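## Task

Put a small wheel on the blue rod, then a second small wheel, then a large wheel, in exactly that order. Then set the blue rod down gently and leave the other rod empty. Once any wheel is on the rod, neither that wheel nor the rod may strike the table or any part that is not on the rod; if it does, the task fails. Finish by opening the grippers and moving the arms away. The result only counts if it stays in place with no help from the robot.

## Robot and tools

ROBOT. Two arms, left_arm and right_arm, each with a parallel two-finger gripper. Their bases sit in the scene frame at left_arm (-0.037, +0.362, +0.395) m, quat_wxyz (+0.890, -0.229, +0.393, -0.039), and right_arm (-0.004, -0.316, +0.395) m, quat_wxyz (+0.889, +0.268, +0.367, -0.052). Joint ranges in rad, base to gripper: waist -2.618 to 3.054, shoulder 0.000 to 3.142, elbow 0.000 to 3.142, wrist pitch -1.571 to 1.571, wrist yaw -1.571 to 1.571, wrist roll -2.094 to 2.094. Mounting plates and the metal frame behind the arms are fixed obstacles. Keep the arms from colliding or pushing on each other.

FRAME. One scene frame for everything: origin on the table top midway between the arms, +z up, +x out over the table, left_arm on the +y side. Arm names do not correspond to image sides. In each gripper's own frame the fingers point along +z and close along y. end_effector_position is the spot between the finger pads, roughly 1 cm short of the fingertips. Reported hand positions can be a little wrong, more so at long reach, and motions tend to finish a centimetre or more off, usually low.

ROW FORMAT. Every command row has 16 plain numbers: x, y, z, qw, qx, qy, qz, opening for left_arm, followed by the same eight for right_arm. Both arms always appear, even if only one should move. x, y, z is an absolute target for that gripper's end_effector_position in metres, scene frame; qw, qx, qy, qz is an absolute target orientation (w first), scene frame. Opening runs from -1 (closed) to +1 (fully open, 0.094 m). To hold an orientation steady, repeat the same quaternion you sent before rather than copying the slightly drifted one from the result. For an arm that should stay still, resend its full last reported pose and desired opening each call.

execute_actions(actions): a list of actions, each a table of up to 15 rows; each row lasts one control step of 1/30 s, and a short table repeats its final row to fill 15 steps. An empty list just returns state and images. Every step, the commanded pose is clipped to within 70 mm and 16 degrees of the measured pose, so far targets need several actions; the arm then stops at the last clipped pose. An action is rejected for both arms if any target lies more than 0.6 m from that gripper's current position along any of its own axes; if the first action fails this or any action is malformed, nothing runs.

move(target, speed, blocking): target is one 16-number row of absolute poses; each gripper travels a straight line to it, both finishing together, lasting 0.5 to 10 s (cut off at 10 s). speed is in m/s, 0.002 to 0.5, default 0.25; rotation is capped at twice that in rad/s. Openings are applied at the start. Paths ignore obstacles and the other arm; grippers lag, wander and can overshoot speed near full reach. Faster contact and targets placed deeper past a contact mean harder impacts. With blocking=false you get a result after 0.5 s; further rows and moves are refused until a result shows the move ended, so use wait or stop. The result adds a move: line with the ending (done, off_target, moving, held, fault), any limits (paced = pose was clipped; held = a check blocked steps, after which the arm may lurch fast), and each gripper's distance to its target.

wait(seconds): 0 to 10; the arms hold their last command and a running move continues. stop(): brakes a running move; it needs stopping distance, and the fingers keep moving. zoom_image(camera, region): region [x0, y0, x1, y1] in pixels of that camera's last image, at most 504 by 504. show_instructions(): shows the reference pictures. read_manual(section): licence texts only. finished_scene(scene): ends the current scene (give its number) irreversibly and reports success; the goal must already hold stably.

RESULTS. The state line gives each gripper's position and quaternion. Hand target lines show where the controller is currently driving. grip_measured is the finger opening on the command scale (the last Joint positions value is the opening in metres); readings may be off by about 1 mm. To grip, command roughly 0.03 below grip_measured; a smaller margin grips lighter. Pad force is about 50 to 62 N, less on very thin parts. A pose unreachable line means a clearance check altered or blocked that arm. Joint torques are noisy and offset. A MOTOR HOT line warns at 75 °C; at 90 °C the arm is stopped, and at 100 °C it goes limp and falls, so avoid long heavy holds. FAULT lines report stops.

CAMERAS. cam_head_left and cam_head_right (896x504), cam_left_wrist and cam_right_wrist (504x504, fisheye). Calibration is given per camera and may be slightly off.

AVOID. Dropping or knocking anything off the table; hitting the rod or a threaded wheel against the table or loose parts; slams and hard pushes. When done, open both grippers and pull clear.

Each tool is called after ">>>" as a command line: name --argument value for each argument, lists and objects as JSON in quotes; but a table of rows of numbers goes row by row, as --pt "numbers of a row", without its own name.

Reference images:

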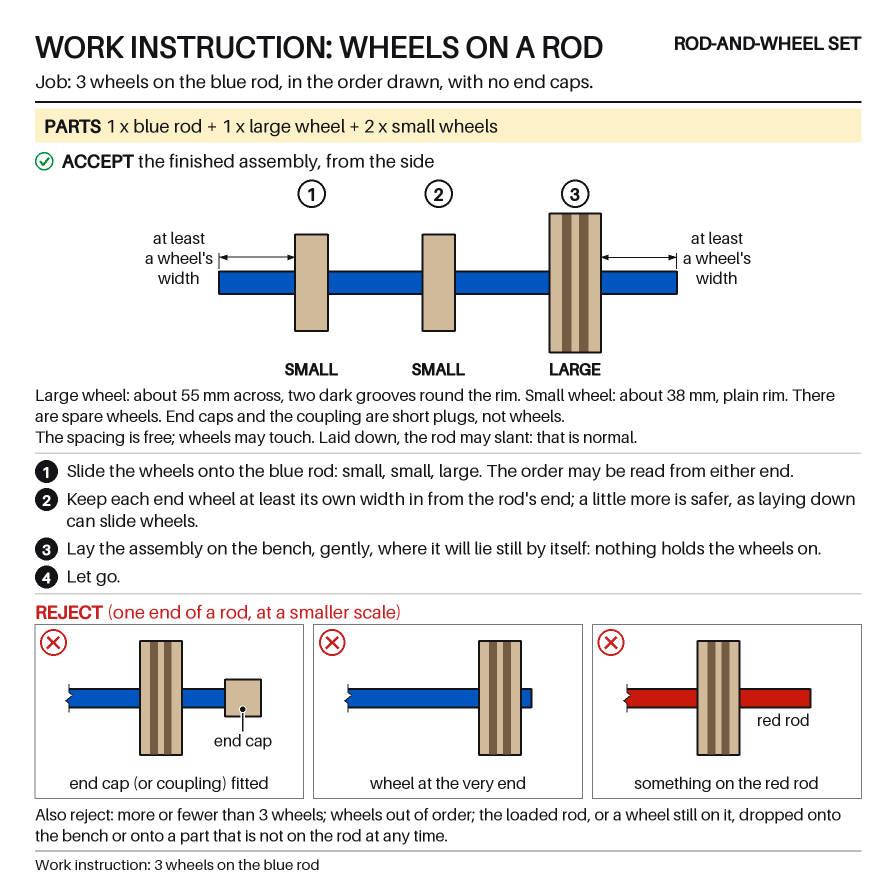

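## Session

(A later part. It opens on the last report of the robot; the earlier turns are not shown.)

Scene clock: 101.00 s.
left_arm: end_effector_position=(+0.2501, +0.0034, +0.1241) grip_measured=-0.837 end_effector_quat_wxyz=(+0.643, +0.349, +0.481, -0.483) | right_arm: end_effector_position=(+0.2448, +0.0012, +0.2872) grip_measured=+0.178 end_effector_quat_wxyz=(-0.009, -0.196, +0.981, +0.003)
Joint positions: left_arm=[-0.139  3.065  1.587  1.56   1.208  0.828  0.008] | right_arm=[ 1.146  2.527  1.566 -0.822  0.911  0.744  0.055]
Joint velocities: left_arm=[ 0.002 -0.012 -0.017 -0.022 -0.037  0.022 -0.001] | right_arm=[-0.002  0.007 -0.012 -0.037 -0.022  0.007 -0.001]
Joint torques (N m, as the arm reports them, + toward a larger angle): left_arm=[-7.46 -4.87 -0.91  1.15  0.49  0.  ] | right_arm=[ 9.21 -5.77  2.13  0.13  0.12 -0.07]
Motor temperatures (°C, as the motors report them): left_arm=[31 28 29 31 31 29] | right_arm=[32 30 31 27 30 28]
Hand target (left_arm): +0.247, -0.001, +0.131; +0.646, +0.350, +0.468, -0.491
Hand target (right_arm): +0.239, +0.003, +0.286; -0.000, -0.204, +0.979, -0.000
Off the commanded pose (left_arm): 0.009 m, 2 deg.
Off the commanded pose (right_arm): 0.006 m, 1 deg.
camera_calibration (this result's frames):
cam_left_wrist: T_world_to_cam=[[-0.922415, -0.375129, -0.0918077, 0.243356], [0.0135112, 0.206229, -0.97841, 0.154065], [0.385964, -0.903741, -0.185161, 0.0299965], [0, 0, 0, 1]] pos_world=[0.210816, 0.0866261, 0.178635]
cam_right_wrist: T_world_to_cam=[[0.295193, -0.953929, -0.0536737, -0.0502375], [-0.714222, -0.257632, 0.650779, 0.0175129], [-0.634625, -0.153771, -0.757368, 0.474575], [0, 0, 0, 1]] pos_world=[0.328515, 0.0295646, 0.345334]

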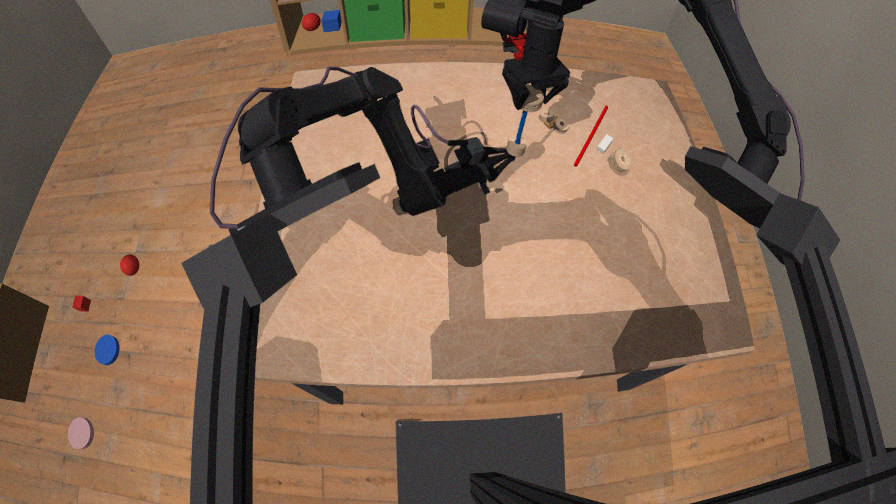

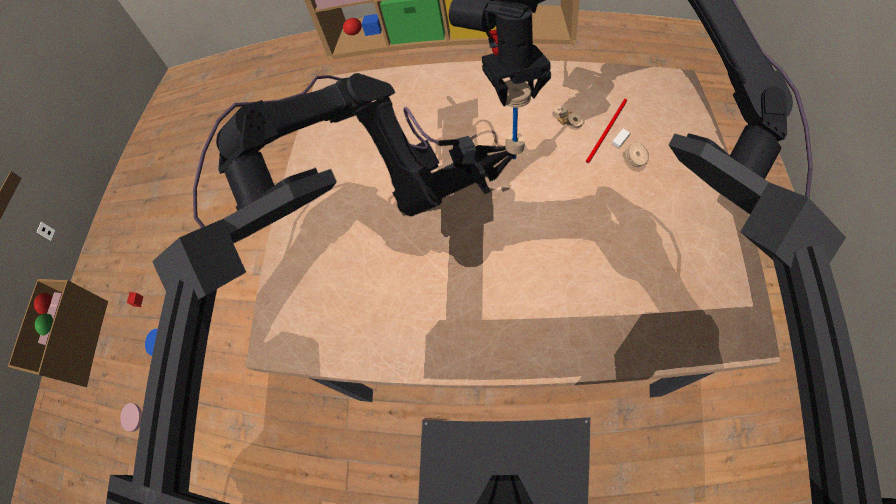

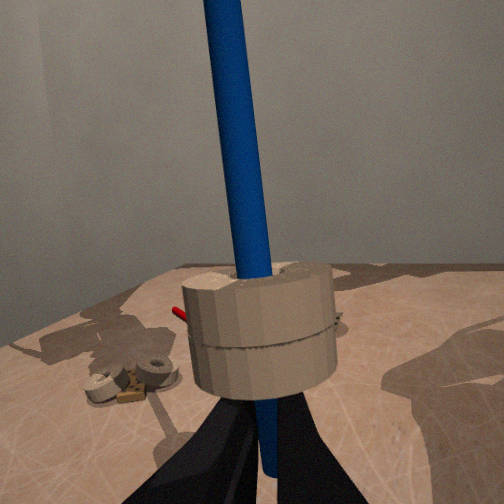

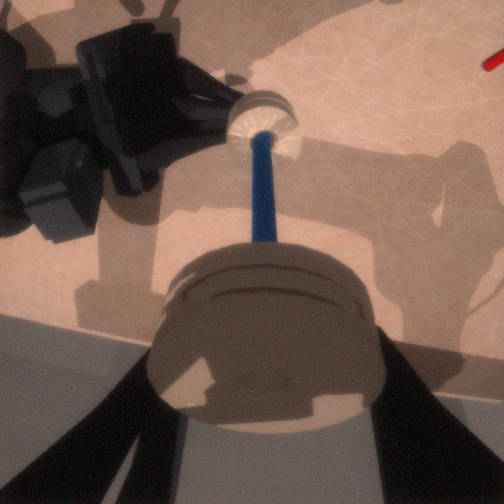

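Probably in; continue.

>>> execute_actions --actions '[[[0.2466,-0.0009,0.1307,0.646,0.35,0.468,-0.491,-0.9, 0.240,0.002,0.280,0,-0.204,0.979,0,0.09]],[[0.2466,-0.0009,0.1307,0.646,0.35,0.468,-0.491,-0.9, 0.240,0.002,0.273,0,-0.204,0.979,0,0.09]],[[0.2466,-0.0009,0.1307,0.646,0.35,0.468,-0.491,-0.9, 0.241,0.002,0.266,0,-0.204,0.979,0,0.09]],[[0.2466,-0.0009,0.1307,0.646,0.35,0.468,-0.491,-0.9, 0.241,0.002,0.266,0,-0.204,0.979,0,0.09]]]'

Scene clock: 103.17 s.
left_arm: end_effector_position=(+0.2504, +0.0034, +0.1238) grip_measured=-0.837 end_effector_quat_wxyz=(+0.643, +0.349, +0.482, -0.483) | right_arm: end_effector_position=(+0.2447, +0.0001, +0.2653) grip_measured=+0.178 end_effector_quat_wxyz=(-0.011, -0.196, +0.980, +0.003)
Joint positions: left_arm=[-0.139  3.065  1.587  1.56   1.206  0.828  0.008] | right_arm=[ 1.101  2.538  1.529 -0.72   0.915  0.673  0.055]
Joint velocities: left_arm=[ 0.012 -0.012  0.002  0.051 -0.081 -0.022 -0.   ] | right_arm=[-0.007  0.007 -0.002  0.007 -0.051  0.007  0.001]
Joint torques (N m, as the arm reports them, + toward a larger angle): left_arm=[-7.42 -4.85 -0.87  1.17  0.51  0.  ] | right_arm=[ 9.36 -5.78  2.61  0.08  0.21 -0.03]
Motor temperatures (°C, as the motors report them): left_arm=[31 28 29 31 31 29] | right_arm=[32 30 31 27 30 28]
Hand target (left_arm): +0.247, -0.001, +0.131; +0.646, +0.350, +0.468, -0.491
Hand target (right_arm): +0.241, +0.002, +0.266; -0.000, -0.204, +0.979, -0.000
Off the commanded pose (left_arm): 0.009 m, 2 deg.
Off the commanded pose (right_arm): 0.004 m, 2 deg.
camera_calibration (this result's frames):
cam_left_wrist: T_world_to_cam=[[-0.921955, -0.376331, -0.091515, 0.243443], [0.0123005, 0.20772, -0.978111, 0.154038], [0.387103, -0.9029, -0.186879, 0.0297519], [0, 0, 0, 1]] pos_world=[0.211031, 0.086481, 0.178505]
cam_right_wrist: T_world_to_cam=[[0.295462, -0.953768, -0.0550301, -0.0521246], [-0.711505, -0.258121, 0.653555, 0.0300043], [-0.637544, -0.153947, -0.754876, 0.457763], [0, 0, 0, 1]] pos_world=[0.328593, 0.028501, 0.323076]

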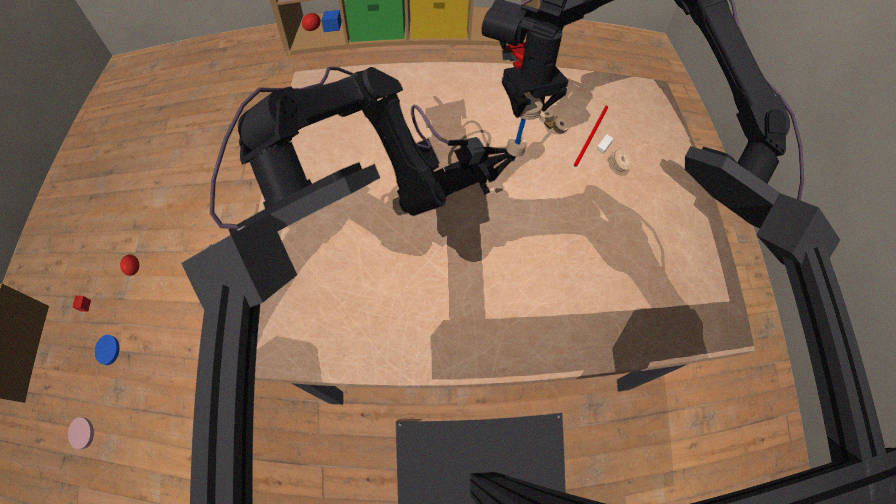

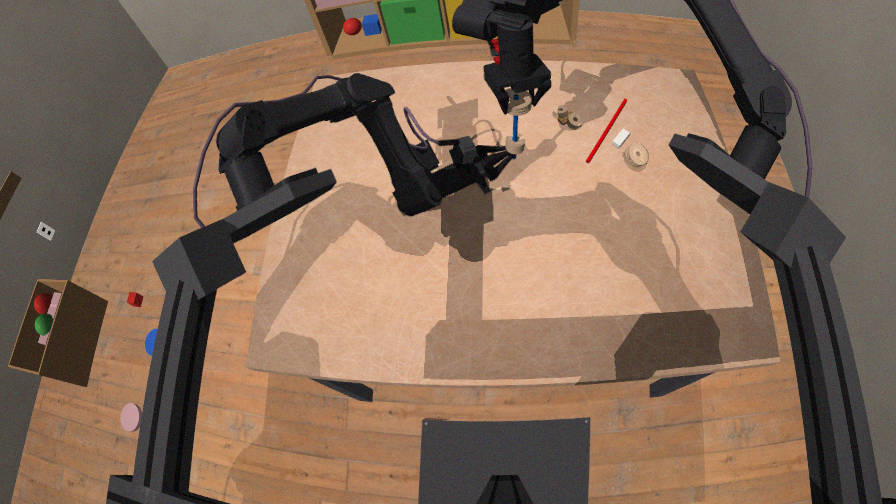

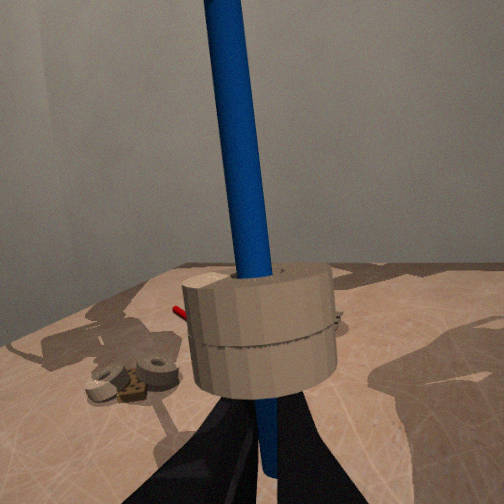

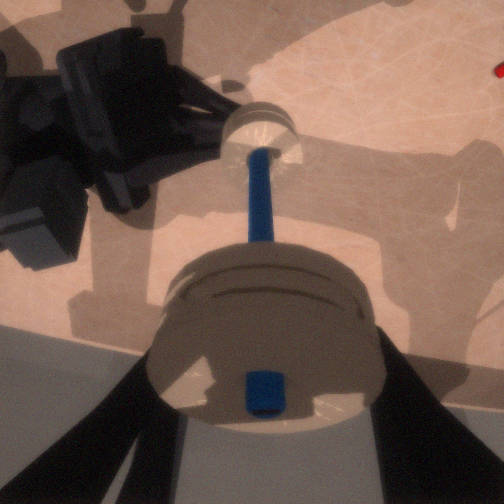

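>>> execute_actions --actions '[[[0.2466,-0.0009,0.1307,0.646,0.35,0.468,-0.491,-0.9,0.242,0.002,0.255,0,-0.204,0.979,0,0.09]],[[0.2466,-0.0009,0.1307,0.646,0.35,0.468,-0.491,-0.9,0.242,0.002,0.245,0,-0.204,0.979,0,0.09]],[[0.2466,-0.0009,0.1307,0.646,0.35,0.468,-0.491,-0.9,0.242,0.002,0.237,0,-0.204,0.979,0,0.09]]]'

Scene clock: 105.23 s.
left_arm: end_effector_position=(+0.2516, +0.0034, +0.1226) grip_measured=-0.837 end_effector_quat_wxyz=(+0.642, +0.348, +0.485, -0.480) | right_arm: end_effector_position=(+0.2461, +0.0002, +0.2386) grip_measured=+0.178 end_effector_quat_wxyz=(-0.012, -0.198, +0.980, +0.006)
Joint positions: left_arm=[-0.139  3.065  1.587  1.56   1.197  0.828  0.008] | right_arm=[ 1.046  2.556  1.494 -0.589  0.918  0.576  0.055]
Joint velocities: left_arm=[ 0.012  0.017 -0.022  0.066 -0.007  0.037  0.   ] | right_arm=[ 0.007 -0.012  0.002  0.051 -0.007 -0.095 -0.   ]
Joint torques (N m, as the arm reports them, + toward a larger angle): left_arm=[-7.47 -4.83 -0.87  1.17  0.56  0.  ] | right_arm=[ 8.95 -5.61  2.54  0.12  0.2   0.03]
Motor temperatures (°C, as the motors report them): left_arm=[31 28 29 31 31 29] | right_arm=[32 30 31 27 30 28]
Hand target (left_arm): +0.247, -0.001, +0.131; +0.646, +0.350, +0.468, -0.491
Hand target (right_arm): +0.242, +0.002, +0.237; -0.001, -0.204, +0.979, -0.000
Off the commanded pose (left_arm): 0.010 m, 2 deg.
Off the commanded pose (right_arm): 0.005 m, 2 deg.
camera_calibration (this result's frames):
cam_left_wrist: T_world_to_cam=[[-0.920014, -0.381335, -0.0903198, 0.243801], [0.00723558, 0.213907, -0.976827, 0.153931], [0.391818, -0.899349, -0.194038, 0.028731], [0, 0, 0, 1]] pos_world=[0.211929, 0.0858818, 0.177959]
cam_right_wrist: T_world_to_cam=[[0.297393, -0.952831, -0.0605831, -0.0530974], [-0.709727, -0.263069, 0.653515, 0.047977], [-0.638627, -0.151353, -0.754485, 0.438712], [0, 0, 0, 1]] pos_world=[0.330015, 0.028429, 0.296431]

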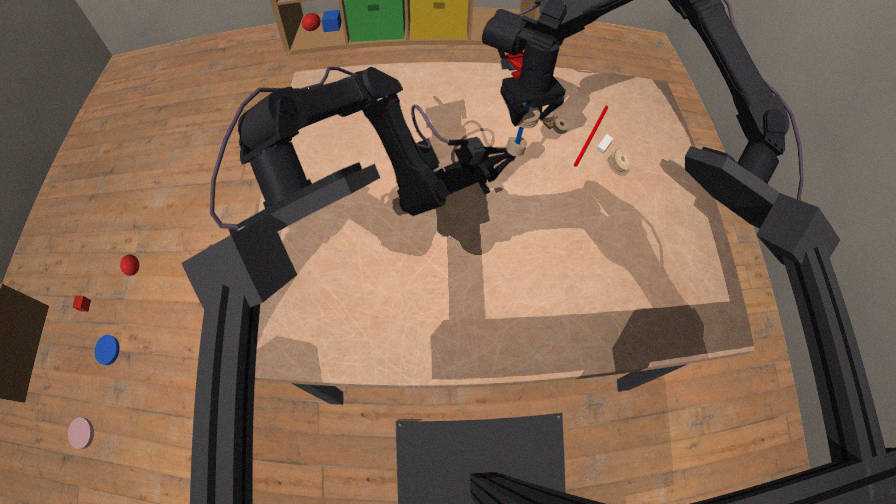

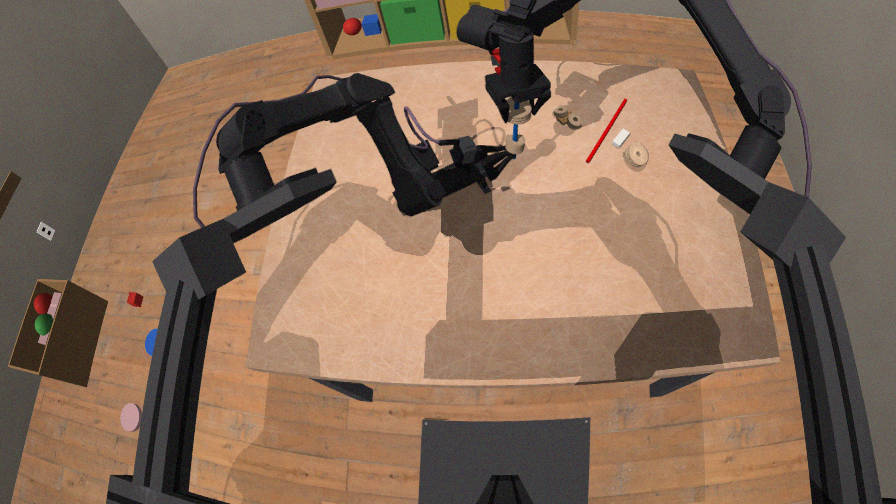

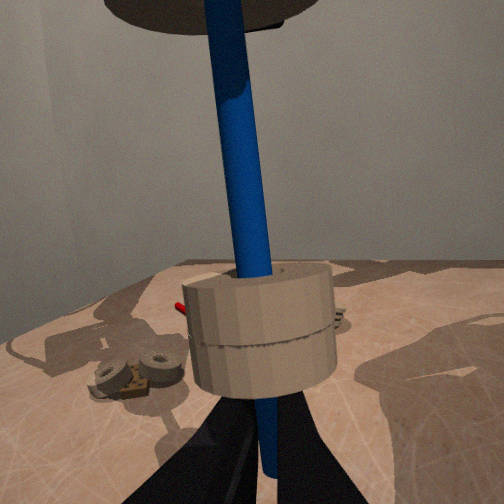

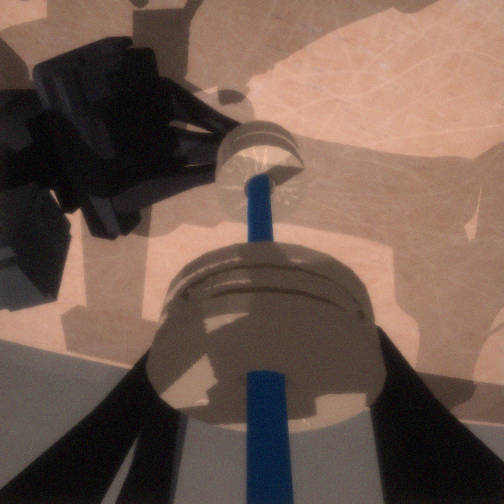

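>>> execute_actions --actions '[[[0.2466,-0.0009,0.1307,0.646,0.35,0.468,-0.491,-0.9,0.242,0.002,0.227,0,-0.204,0.979,0,0.09]],[[0.2466,-0.0009,0.1307,0.646,0.35,0.468,-0.491,-0.9,0.242,0.002,0.216,0,-0.204,0.979,0,0.09]],[[0.2466,-0.0009,0.1307,0.646,0.35,0.468,-0.491,-0.9,0.242,0.002,0.216,0,-0.204,0.979,0,0.45]],[[0.2466,-0.0009,0.1307,0.646,0.35,0.468,-0.491,-0.9,0.242,0.004,0.26,0,-0.204,0.979,0,0.6]],[[0.2466,-0.0009,0.1307,0.646,0.35,0.468,-0.491,-0.9,0.242,0.004,0.31,0,-0.204,0.979,0,0.6]],[[0.2466,-0.0009,0.1307,0.646,0.35,0.468,-0.491,-0.9,0.242,0.004,0.36,0,-0.204,0.979,0,0.6]],[[0.2466,-0.0009,0.1307,0.646,0.35,0.468,-0.491,-0.9,0.242,0.004,0.36,0,-0.204,0.979,0,0.6]]]'

Scene clock: 108.93 s.
left_arm: end_effector_position=(+0.2514, +0.0034, +0.1227) grip_measured=-0.837 end_effector_quat_wxyz=(+0.642, +0.348, +0.485, -0.481) | right_arm: end_effector_position=(+0.2391, +0.0005, +0.3511) grip_measured=+0.598 end_effector_quat_wxyz=(-0.003, -0.206, +0.978, -0.007)
Joint positions: left_arm=[-0.139  3.065  1.587  1.559  1.198  0.827  0.008] | right_arm=[ 1.281  2.526  1.7   -1.137  0.89   0.944  0.075]
Joint velocities: left_arm=[ 0.007  0.012 -0.012 -0.022  0.022  0.037 -0.   ] | right_arm=[-0.022 -0.007 -0.007  0.007 -0.007 -0.11  -0.   ]
Joint torques (N m, as the arm reports them, + toward a larger angle): left_arm=[-7.43 -4.87 -0.87  1.17  0.56  0.01] | right_arm=[ 9.23 -6.43  6.54 -0.27 -0.02  0.03]
Motor temperatures (°C, as the motors report them): left_arm=[31 28 29 31 31 29] | right_arm=[33 30 31 27 30 28]
Hand target (left_arm): +0.247, -0.001, +0.131; +0.646, +0.350, +0.468, -0.491
Hand target (right_arm): +0.242, +0.004, +0.360; +0.000, -0.204, +0.979, +0.000
Off the commanded pose (left_arm): 0.010 m, 2 deg.
Off the commanded pose (right_arm): 0.010 m, 1 deg.
camera_calibration (this result's frames):
cam_left_wrist: T_world_to_cam=[[-0.920506, -0.380258, -0.0898457, 0.243664], [0.00745742, 0.212804, -0.977066, 0.154073], [0.390657, -0.900066, -0.193052, 0.0290056], [0, 0, 0, 1]] pos_world=[0.211814, 0.0859748, 0.178031]
cam_right_wrist: T_world_to_cam=[[0.315734, -0.948227, -0.0343238, -0.0574651], [-0.71869, -0.26261, 0.643833, -0.0248568], [-0.619514, -0.178612, -0.764396, 0.518143], [0, 0, 0, 1]] pos_world=[0.321276, 0.0315289, 0.410097]

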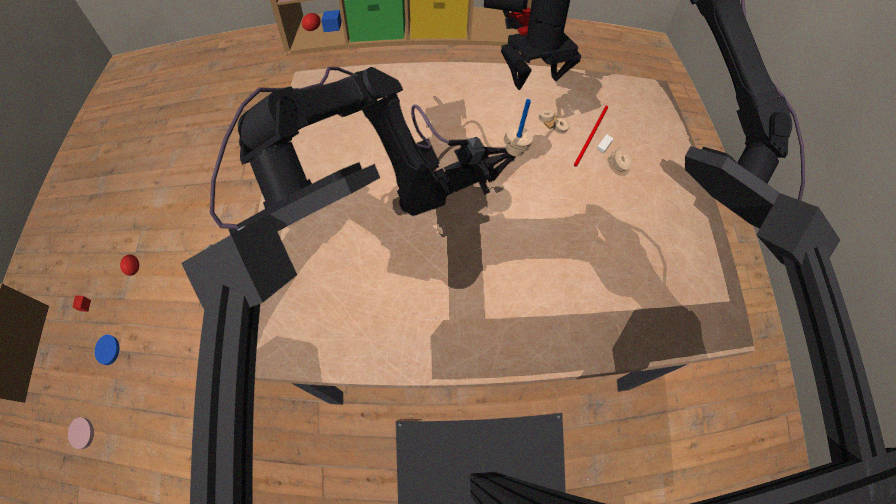

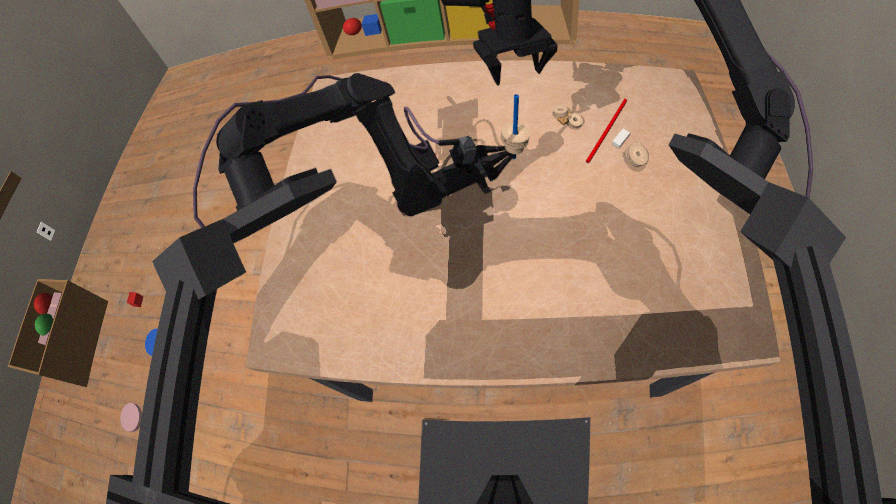

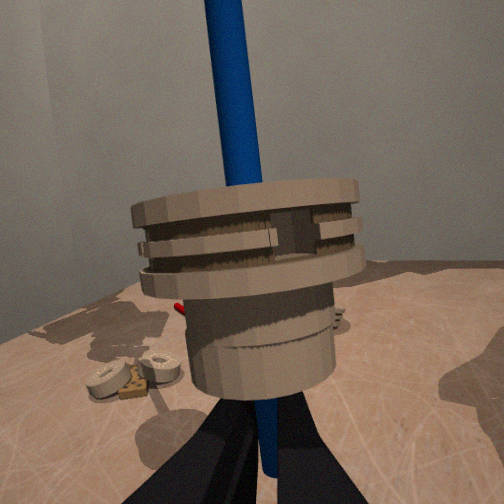

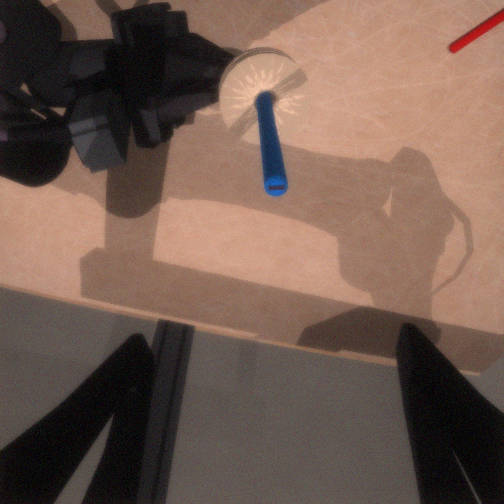

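>>> move --target '[0.15,0.06,0.09,0.160,0.590,0.782,-0.125,-0.9,0.33,-0.28,0.25,0,-0.204,0.979,0,0.6]' --speed 0.15

Scene clock: 114.67 s.
left_arm: end_effector_position=(+0.1370, +0.0744, +0.0816) grip_measured=-0.837 end_effector_quat_wxyz=(+0.142, +0.596, +0.782, -0.116) | right_arm: end_effector_position=(+0.3300, -0.2770, +0.2471) grip_measured=+0.598 end_effector_quat_wxyz=(-0.012, -0.208, +0.978, -0.004)
Joint positions: left_arm=[-0.529  2.647  0.853  1.016 -0.488  1.075  0.008] | right_arm=[ 0.567  1.546  0.844 -0.382  0.834 -0.177  0.075]
Joint velocities: left_arm=[ 0.002 -0.017  0.007  0.051 -0.007 -0.037 -0.001] | right_arm=[-0.012 -0.012 -0.012 -0.007  0.022 -0.022 -0.   ]
Joint torques (N m, as the arm reports them, + toward a larger angle): left_arm=[-8.41 -6.64  0.07  0.38  0.2  -0.02] | right_arm=[ 3.92 -6.27  1.76  0.07 -0.11 -0.01]
Motor temperatures (°C, as the motors report them): left_arm=[31 28 29 30 31 29] | right_arm=[32 30 31 27 30 28]
Hand target (left_arm): +0.150, +0.062, +0.090; +0.162, +0.590, +0.782, -0.121
Hand target (right_arm): +0.331, -0.276, +0.250; -0.004, -0.204, +0.979, +0.002
Off the commanded pose (left_arm): 0.021 m, 2 deg.
Off the commanded pose (right_arm): 0.004 m, 2 deg.
move: off_target (left_arm)
camera_calibration (this result's frames):
cam_left_wrist: T_world_to_cam=[[-0.982782, -0.162319, -0.088273, 0.153901], [-0.172514, 0.977199, 0.123781, -0.0224222], [0.0661683, 0.136878, -0.988376, 0.16188], [0, 0, 0, 1]] pos_world=[0.136671, 0.0247341, 0.176359]
cam_right_wrist: T_world_to_cam=[[0.318511, -0.946995, -0.041835, -0.351562], [-0.705557, -0.266317, 0.656707, 0.0260114], [-0.63304, -0.179652, -0.752984, 0.446693], [0, 0, 0, 1]] pos_world=[0.413104, -0.245751, 0.304564]

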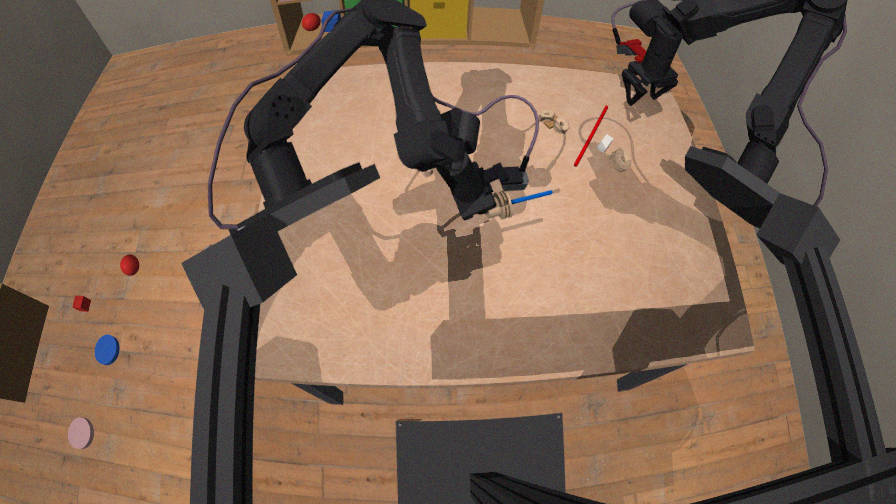

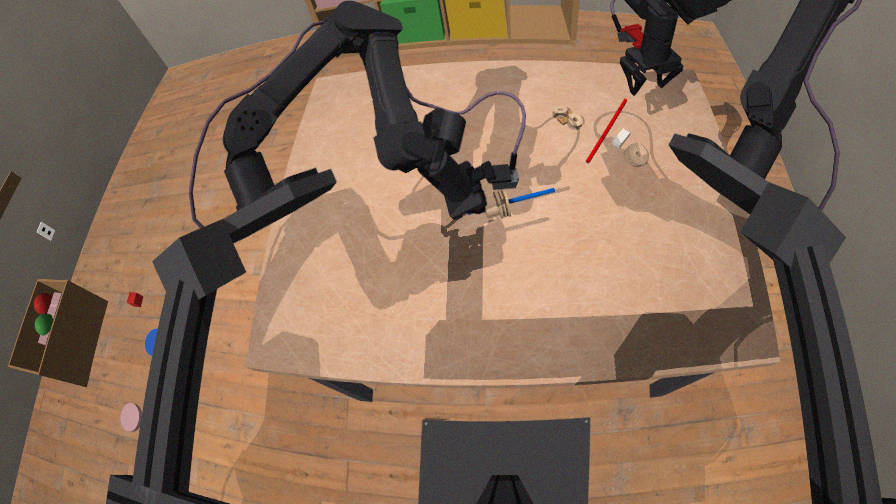

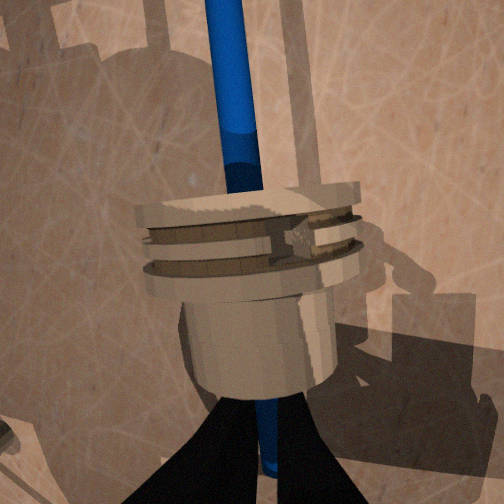

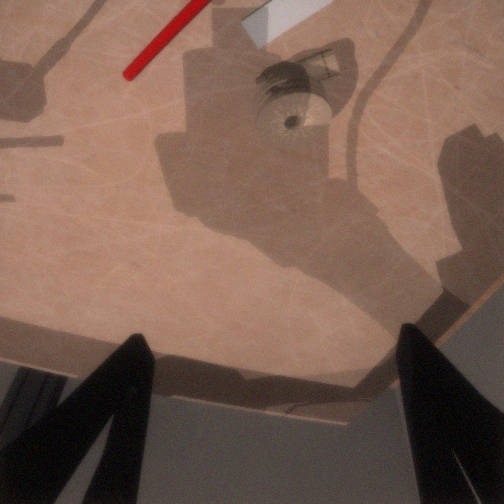

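>>> move --target '[0.137,0.074,0.045,0.160,0.590,0.782,-0.125,-0.9,0.33,-0.277,0.247,0,-0.204,0.979,0,0.6]' --speed 0.02

>>> zoom_image --camera "cam_head_left" --region '[420,150,620,260]'

Scene clock: 116.87 s.
left_arm: end_effector_position=(+0.1356, +0.0844, +0.0441) grip_measured=-0.837 end_effector_quat_wxyz=(+0.144, +0.590, +0.786, -0.114) | right_arm: end_effector_position=(+0.3289, -0.2753, +0.2455) grip_measured=+0.598 end_effector_quat_wxyz=(-0.007, -0.211, +0.978, -0.003)
Joint positions: left_arm=[-0.425  2.742  0.926  1.082 -0.416  1.144  0.008] | right_arm=[ 0.567  1.546  0.827 -0.35   0.833 -0.193  0.075]
Joint velocities: left_arm=[ 0.002 -0.007 -0.002  0.066 -0.007  0.037 -0.   ] | right_arm=[ 0.032  0.007 -0.012 -0.007  0.022  0.007  0.001]
Joint torques (N m, as the arm reports them, + toward a larger angle): left_arm=[-6.92 -3.83 -0.55  0.55  0.38  0.03] | right_arm=[ 3.85 -6.14  1.84  0.05 -0.1  -0.03]
Motor temperatures (°C, as the motors report them): left_arm=[31 28 29 30 31 29] | right_arm=[32 30 31 27 30 28]
Hand target (left_arm): +0.137, +0.074, +0.045; +0.160, +0.590, +0.782, -0.125
Hand target (right_arm): +0.330, -0.277, +0.247; -0.000, -0.204, +0.979, -0.000
Off the commanded pose (left_arm): 0.010 m, 2 deg.
Off the commanded pose (right_arm): 0.003 m, 1 deg.
move: done
camera_calibration (this result's frames):
cam_left_wrist: T_world_to_cam=[[-0.979817, -0.177892, -0.0911796, 0.151905], [-0.188374, 0.974318, 0.123371, -0.0253205], [0.0668912, 0.138057, -0.988163, 0.123317], [0, 0, 0, 1]] pos_world=[0.135821, 0.0346682, 0.138832]
cam_right_wrist: T_world_to_cam=[[0.323809, -0.945216, -0.0413998, -0.3511], [-0.710579, -0.271852, 0.64898, 0.0288171], [-0.624681, -0.180727, -0.759679, 0.443714], [0, 0, 0, 1]] pos_world=[0.411346, -0.243841, 0.303843]

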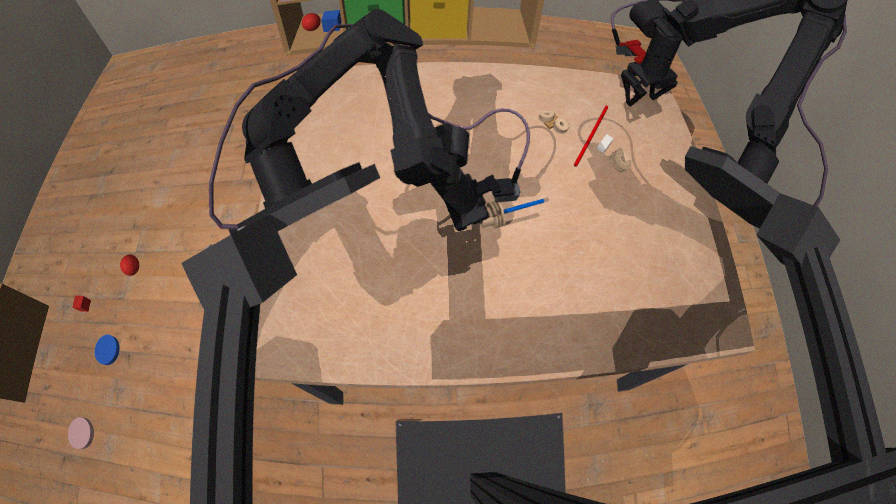

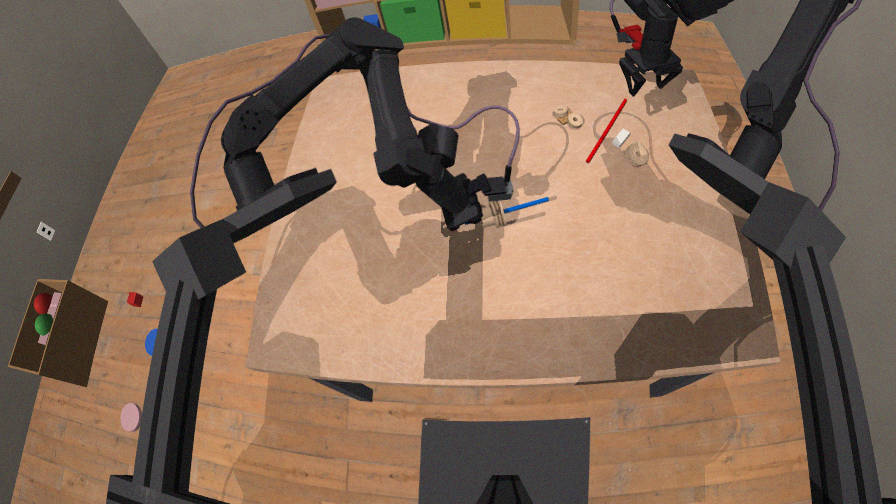

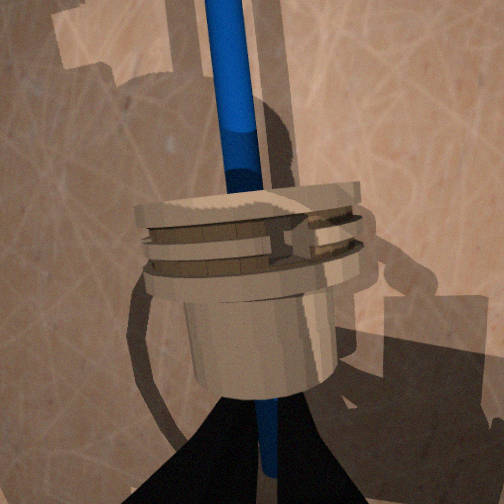

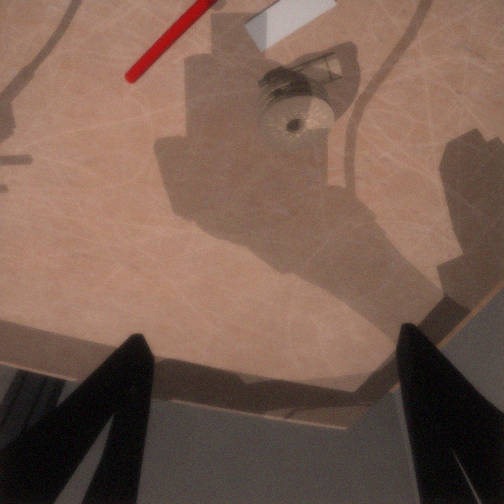

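Region (420, 150, 620, 260) of cam_head_left's 896x504 image, scaled by 2.520, with more detail than that image has; it fills the top 277 rows of this view, and the rest is white.

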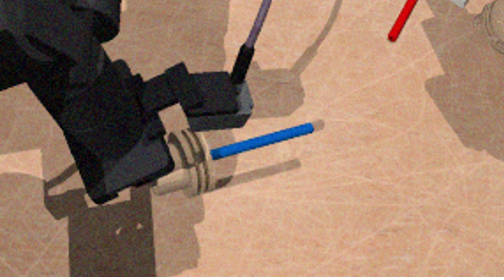

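>>> move --target '[0.136,0.082,0.036,0.160,0.590,0.782,-0.125,-0.9,0.33,-0.277,0.247,0,-0.204,0.979,0,0.6]' --speed 0.006

Scene clock: 120.37 s.
left_arm: end_effector_position=(+0.1358, +0.0917, +0.0362) grip_measured=-0.837 end_effector_quat_wxyz=(+0.146, +0.590, +0.786, -0.114) | right_arm: end_effector_position=(+0.3292, -0.2752, +0.2455) grip_measured=+0.598 end_effector_quat_wxyz=(-0.007, -0.210, +0.978, -0.003)
Joint positions: left_arm=[-0.39   2.753  0.926  1.107 -0.386  1.171  0.008] | right_arm=[ 0.567  1.546  0.827 -0.348  0.833 -0.193  0.075]
Joint velocities: left_arm=[ 0.002 -0.002 -0.007 -0.037  0.022  0.022  0.001] | right_arm=[-0.012  0.002  0.002 -0.007  0.007 -0.007 -0.001]
Joint torques (N m, as the arm reports them, + toward a larger angle): left_arm=[-6.68 -3.35 -0.67  0.58  0.34  0.06] | right_arm=[ 3.66 -6.06  1.76  0.1  -0.09 -0.01]
Motor temperatures (°C, as the motors report them): left_arm=[31 28 29 30 31 29] | right_arm=[31 30 31 27 30 28]
Hand target (left_arm): +0.136, +0.082, +0.036; +0.160, +0.590, +0.782, -0.125
Hand target (right_arm): +0.330, -0.277, +0.247; -0.000, -0.204, +0.979, -0.000
Off the commanded pose (left_arm): 0.010 m, 2 deg.
Off the commanded pose (right_arm): 0.002 m, 1 deg.
move: done
camera_calibration (this result's frames):
cam_left_wrist: T_world_to_cam=[[-0.979551, -0.178303, -0.0932125, 0.152674], [-0.188784, 0.974739, 0.119347, -0.0312692], [0.0695779, 0.134504, -0.988467, 0.114462], [0, 0, 0, 1]] pos_world=[0.135685, 0.0423059, 0.131105]
cam_right_wrist: T_world_to_cam=[[0.32315, -0.945447, -0.0412881, -0.351003], [-0.711432, -0.271472, 0.648203, 0.0296152], [-0.62405, -0.180093, -0.760347, 0.444031], [0, 0, 0, 1]] pos_world=[0.411593, -0.243848, 0.303929]

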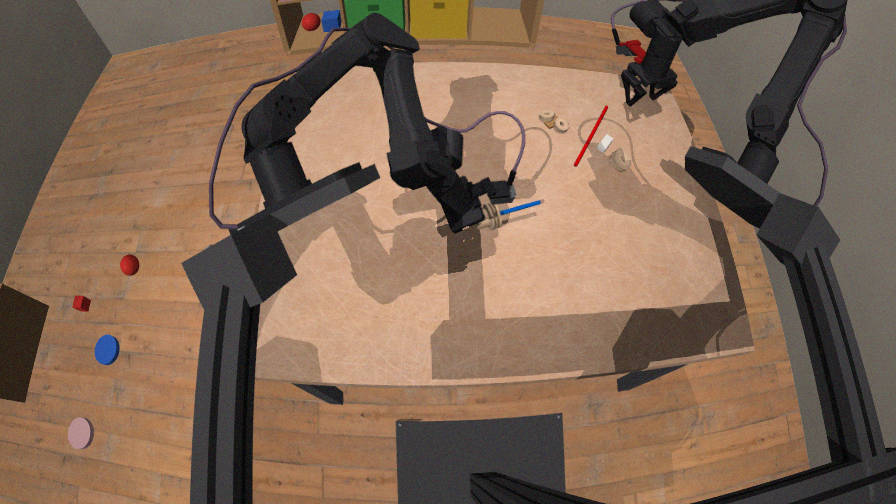

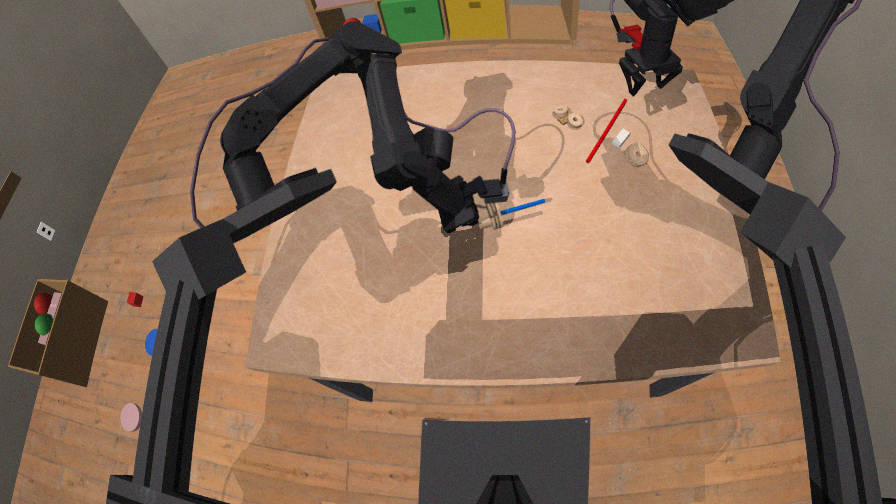

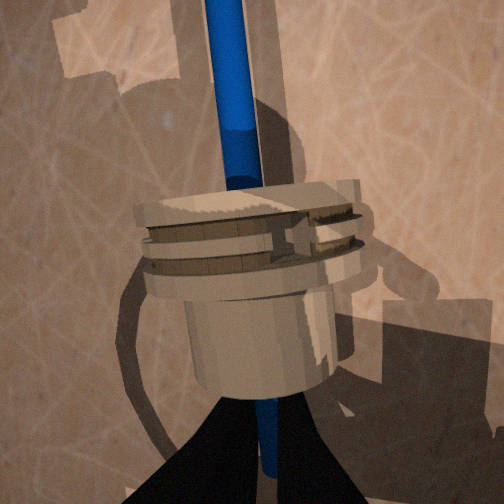

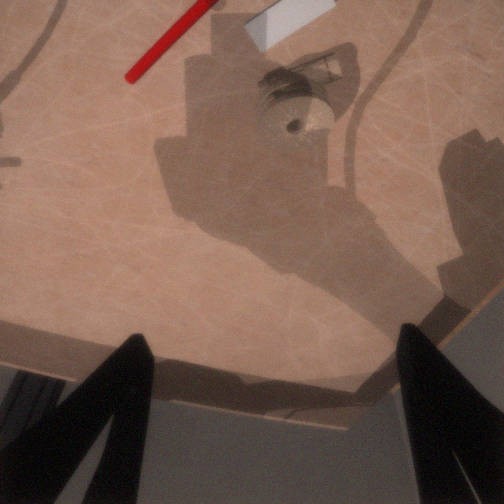

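>>> move --target '[0.136,0.088,0.051,0.057,0.601,0.796,-0.048,-0.9,0.33,-0.277,0.247,0,-0.204,0.979,0,0.6]' --speed 0.04

>>> zoom_image --camera "cam_head_left" --region '[420,150,620,260]'

Scene clock: 123.60 s.
left_arm: end_effector_position=(+0.1261, +0.0957, +0.0470) grip_measured=-0.837 end_effector_quat_wxyz=(+0.050, +0.604, +0.794, -0.051) | right_arm: end_effector_position=(+0.3292, -0.2752, +0.2455) grip_measured=+0.598 end_effector_quat_wxyz=(-0.007, -0.211, +0.978, -0.003)
Joint positions: left_arm=[-0.506  2.709  0.996  0.802 -0.667  1.011  0.008] | right_arm=[ 0.567  1.546  0.827 -0.348  0.833 -0.194  0.075]
Joint velocities: left_arm=[-0.002  0.002 -0.022 -0.081 -0.051 -0.037  0.   ] | right_arm=[ 0.002  0.007  0.002  0.022 -0.066 -0.007 -0.001]
Joint torques (N m, as the arm reports them, + toward a larger angle): left_arm=[-8.35 -6.41  0.04  0.06 -0.01 -0.08] | right_arm=[ 3.56 -6.3   1.72  0.1  -0.11 -0.02]
Motor temperatures (°C, as the motors report them): left_arm=[31 28 29 30 31 29] | right_arm=[31 30 30 27 30 28]
Hand target (left_arm): +0.136, +0.088, +0.052; +0.058, +0.601, +0.796, -0.047
Hand target (right_arm): +0.330, -0.277, +0.247; -0.000, -0.204, +0.979, -0.000
Off the commanded pose (left_arm): 0.013 m, 1 deg.
Off the commanded pose (right_arm): 0.002 m, 1 deg.
move: off_target (left_arm)
camera_calibration (this result's frames):
cam_left_wrist: T_world_to_cam=[[-0.987864, -0.145566, -0.0541856, 0.141064], [-0.155323, 0.926328, 0.343207, -0.0484224], [0.000234496, 0.347458, -0.937695, 0.111234], [0, 0, 0, 1]] pos_world=[0.131805, 0.0267398, 0.128566]
cam_right_wrist: T_world_to_cam=[[0.32351, -0.945323, -0.0412935, -0.351086], [-0.711326, -0.271746, 0.648204, 0.0295044], [-0.623984, -0.180328, -0.760346, 0.443944], [0, 0, 0, 1]] pos_world=[0.411581, -0.243817, 0.303928]

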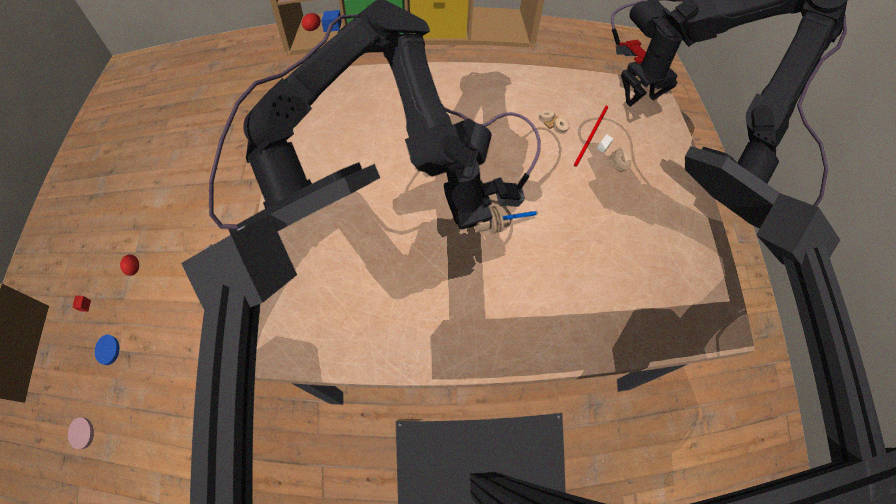

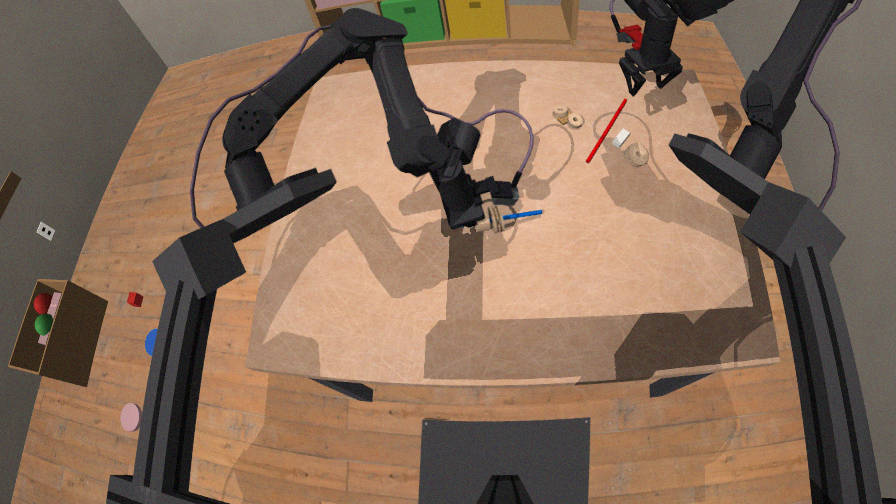

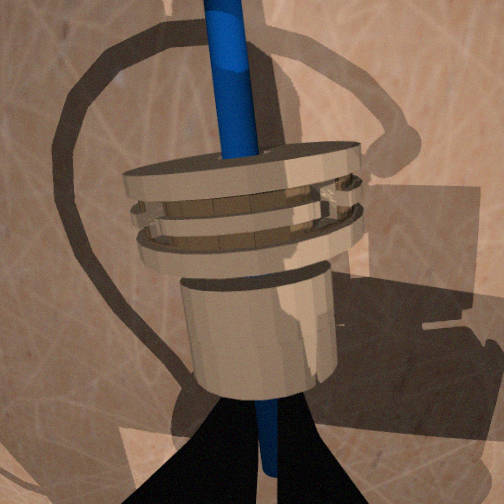

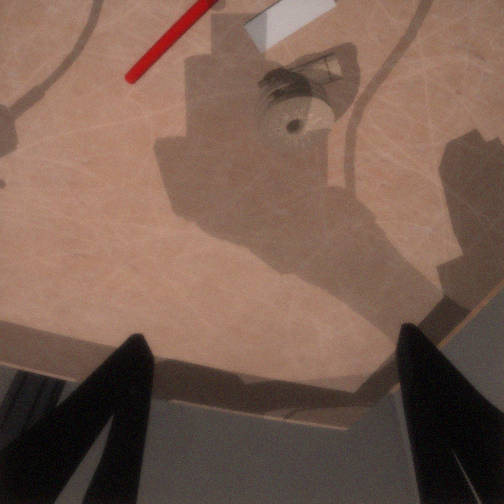

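Region (420, 150, 620, 260) of cam_head_left's 896x504 image, scaled by 2.520, with more detail than that image has; it fills the top 277 rows of this view, and the rest is white.

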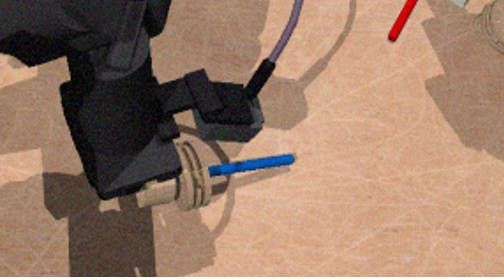

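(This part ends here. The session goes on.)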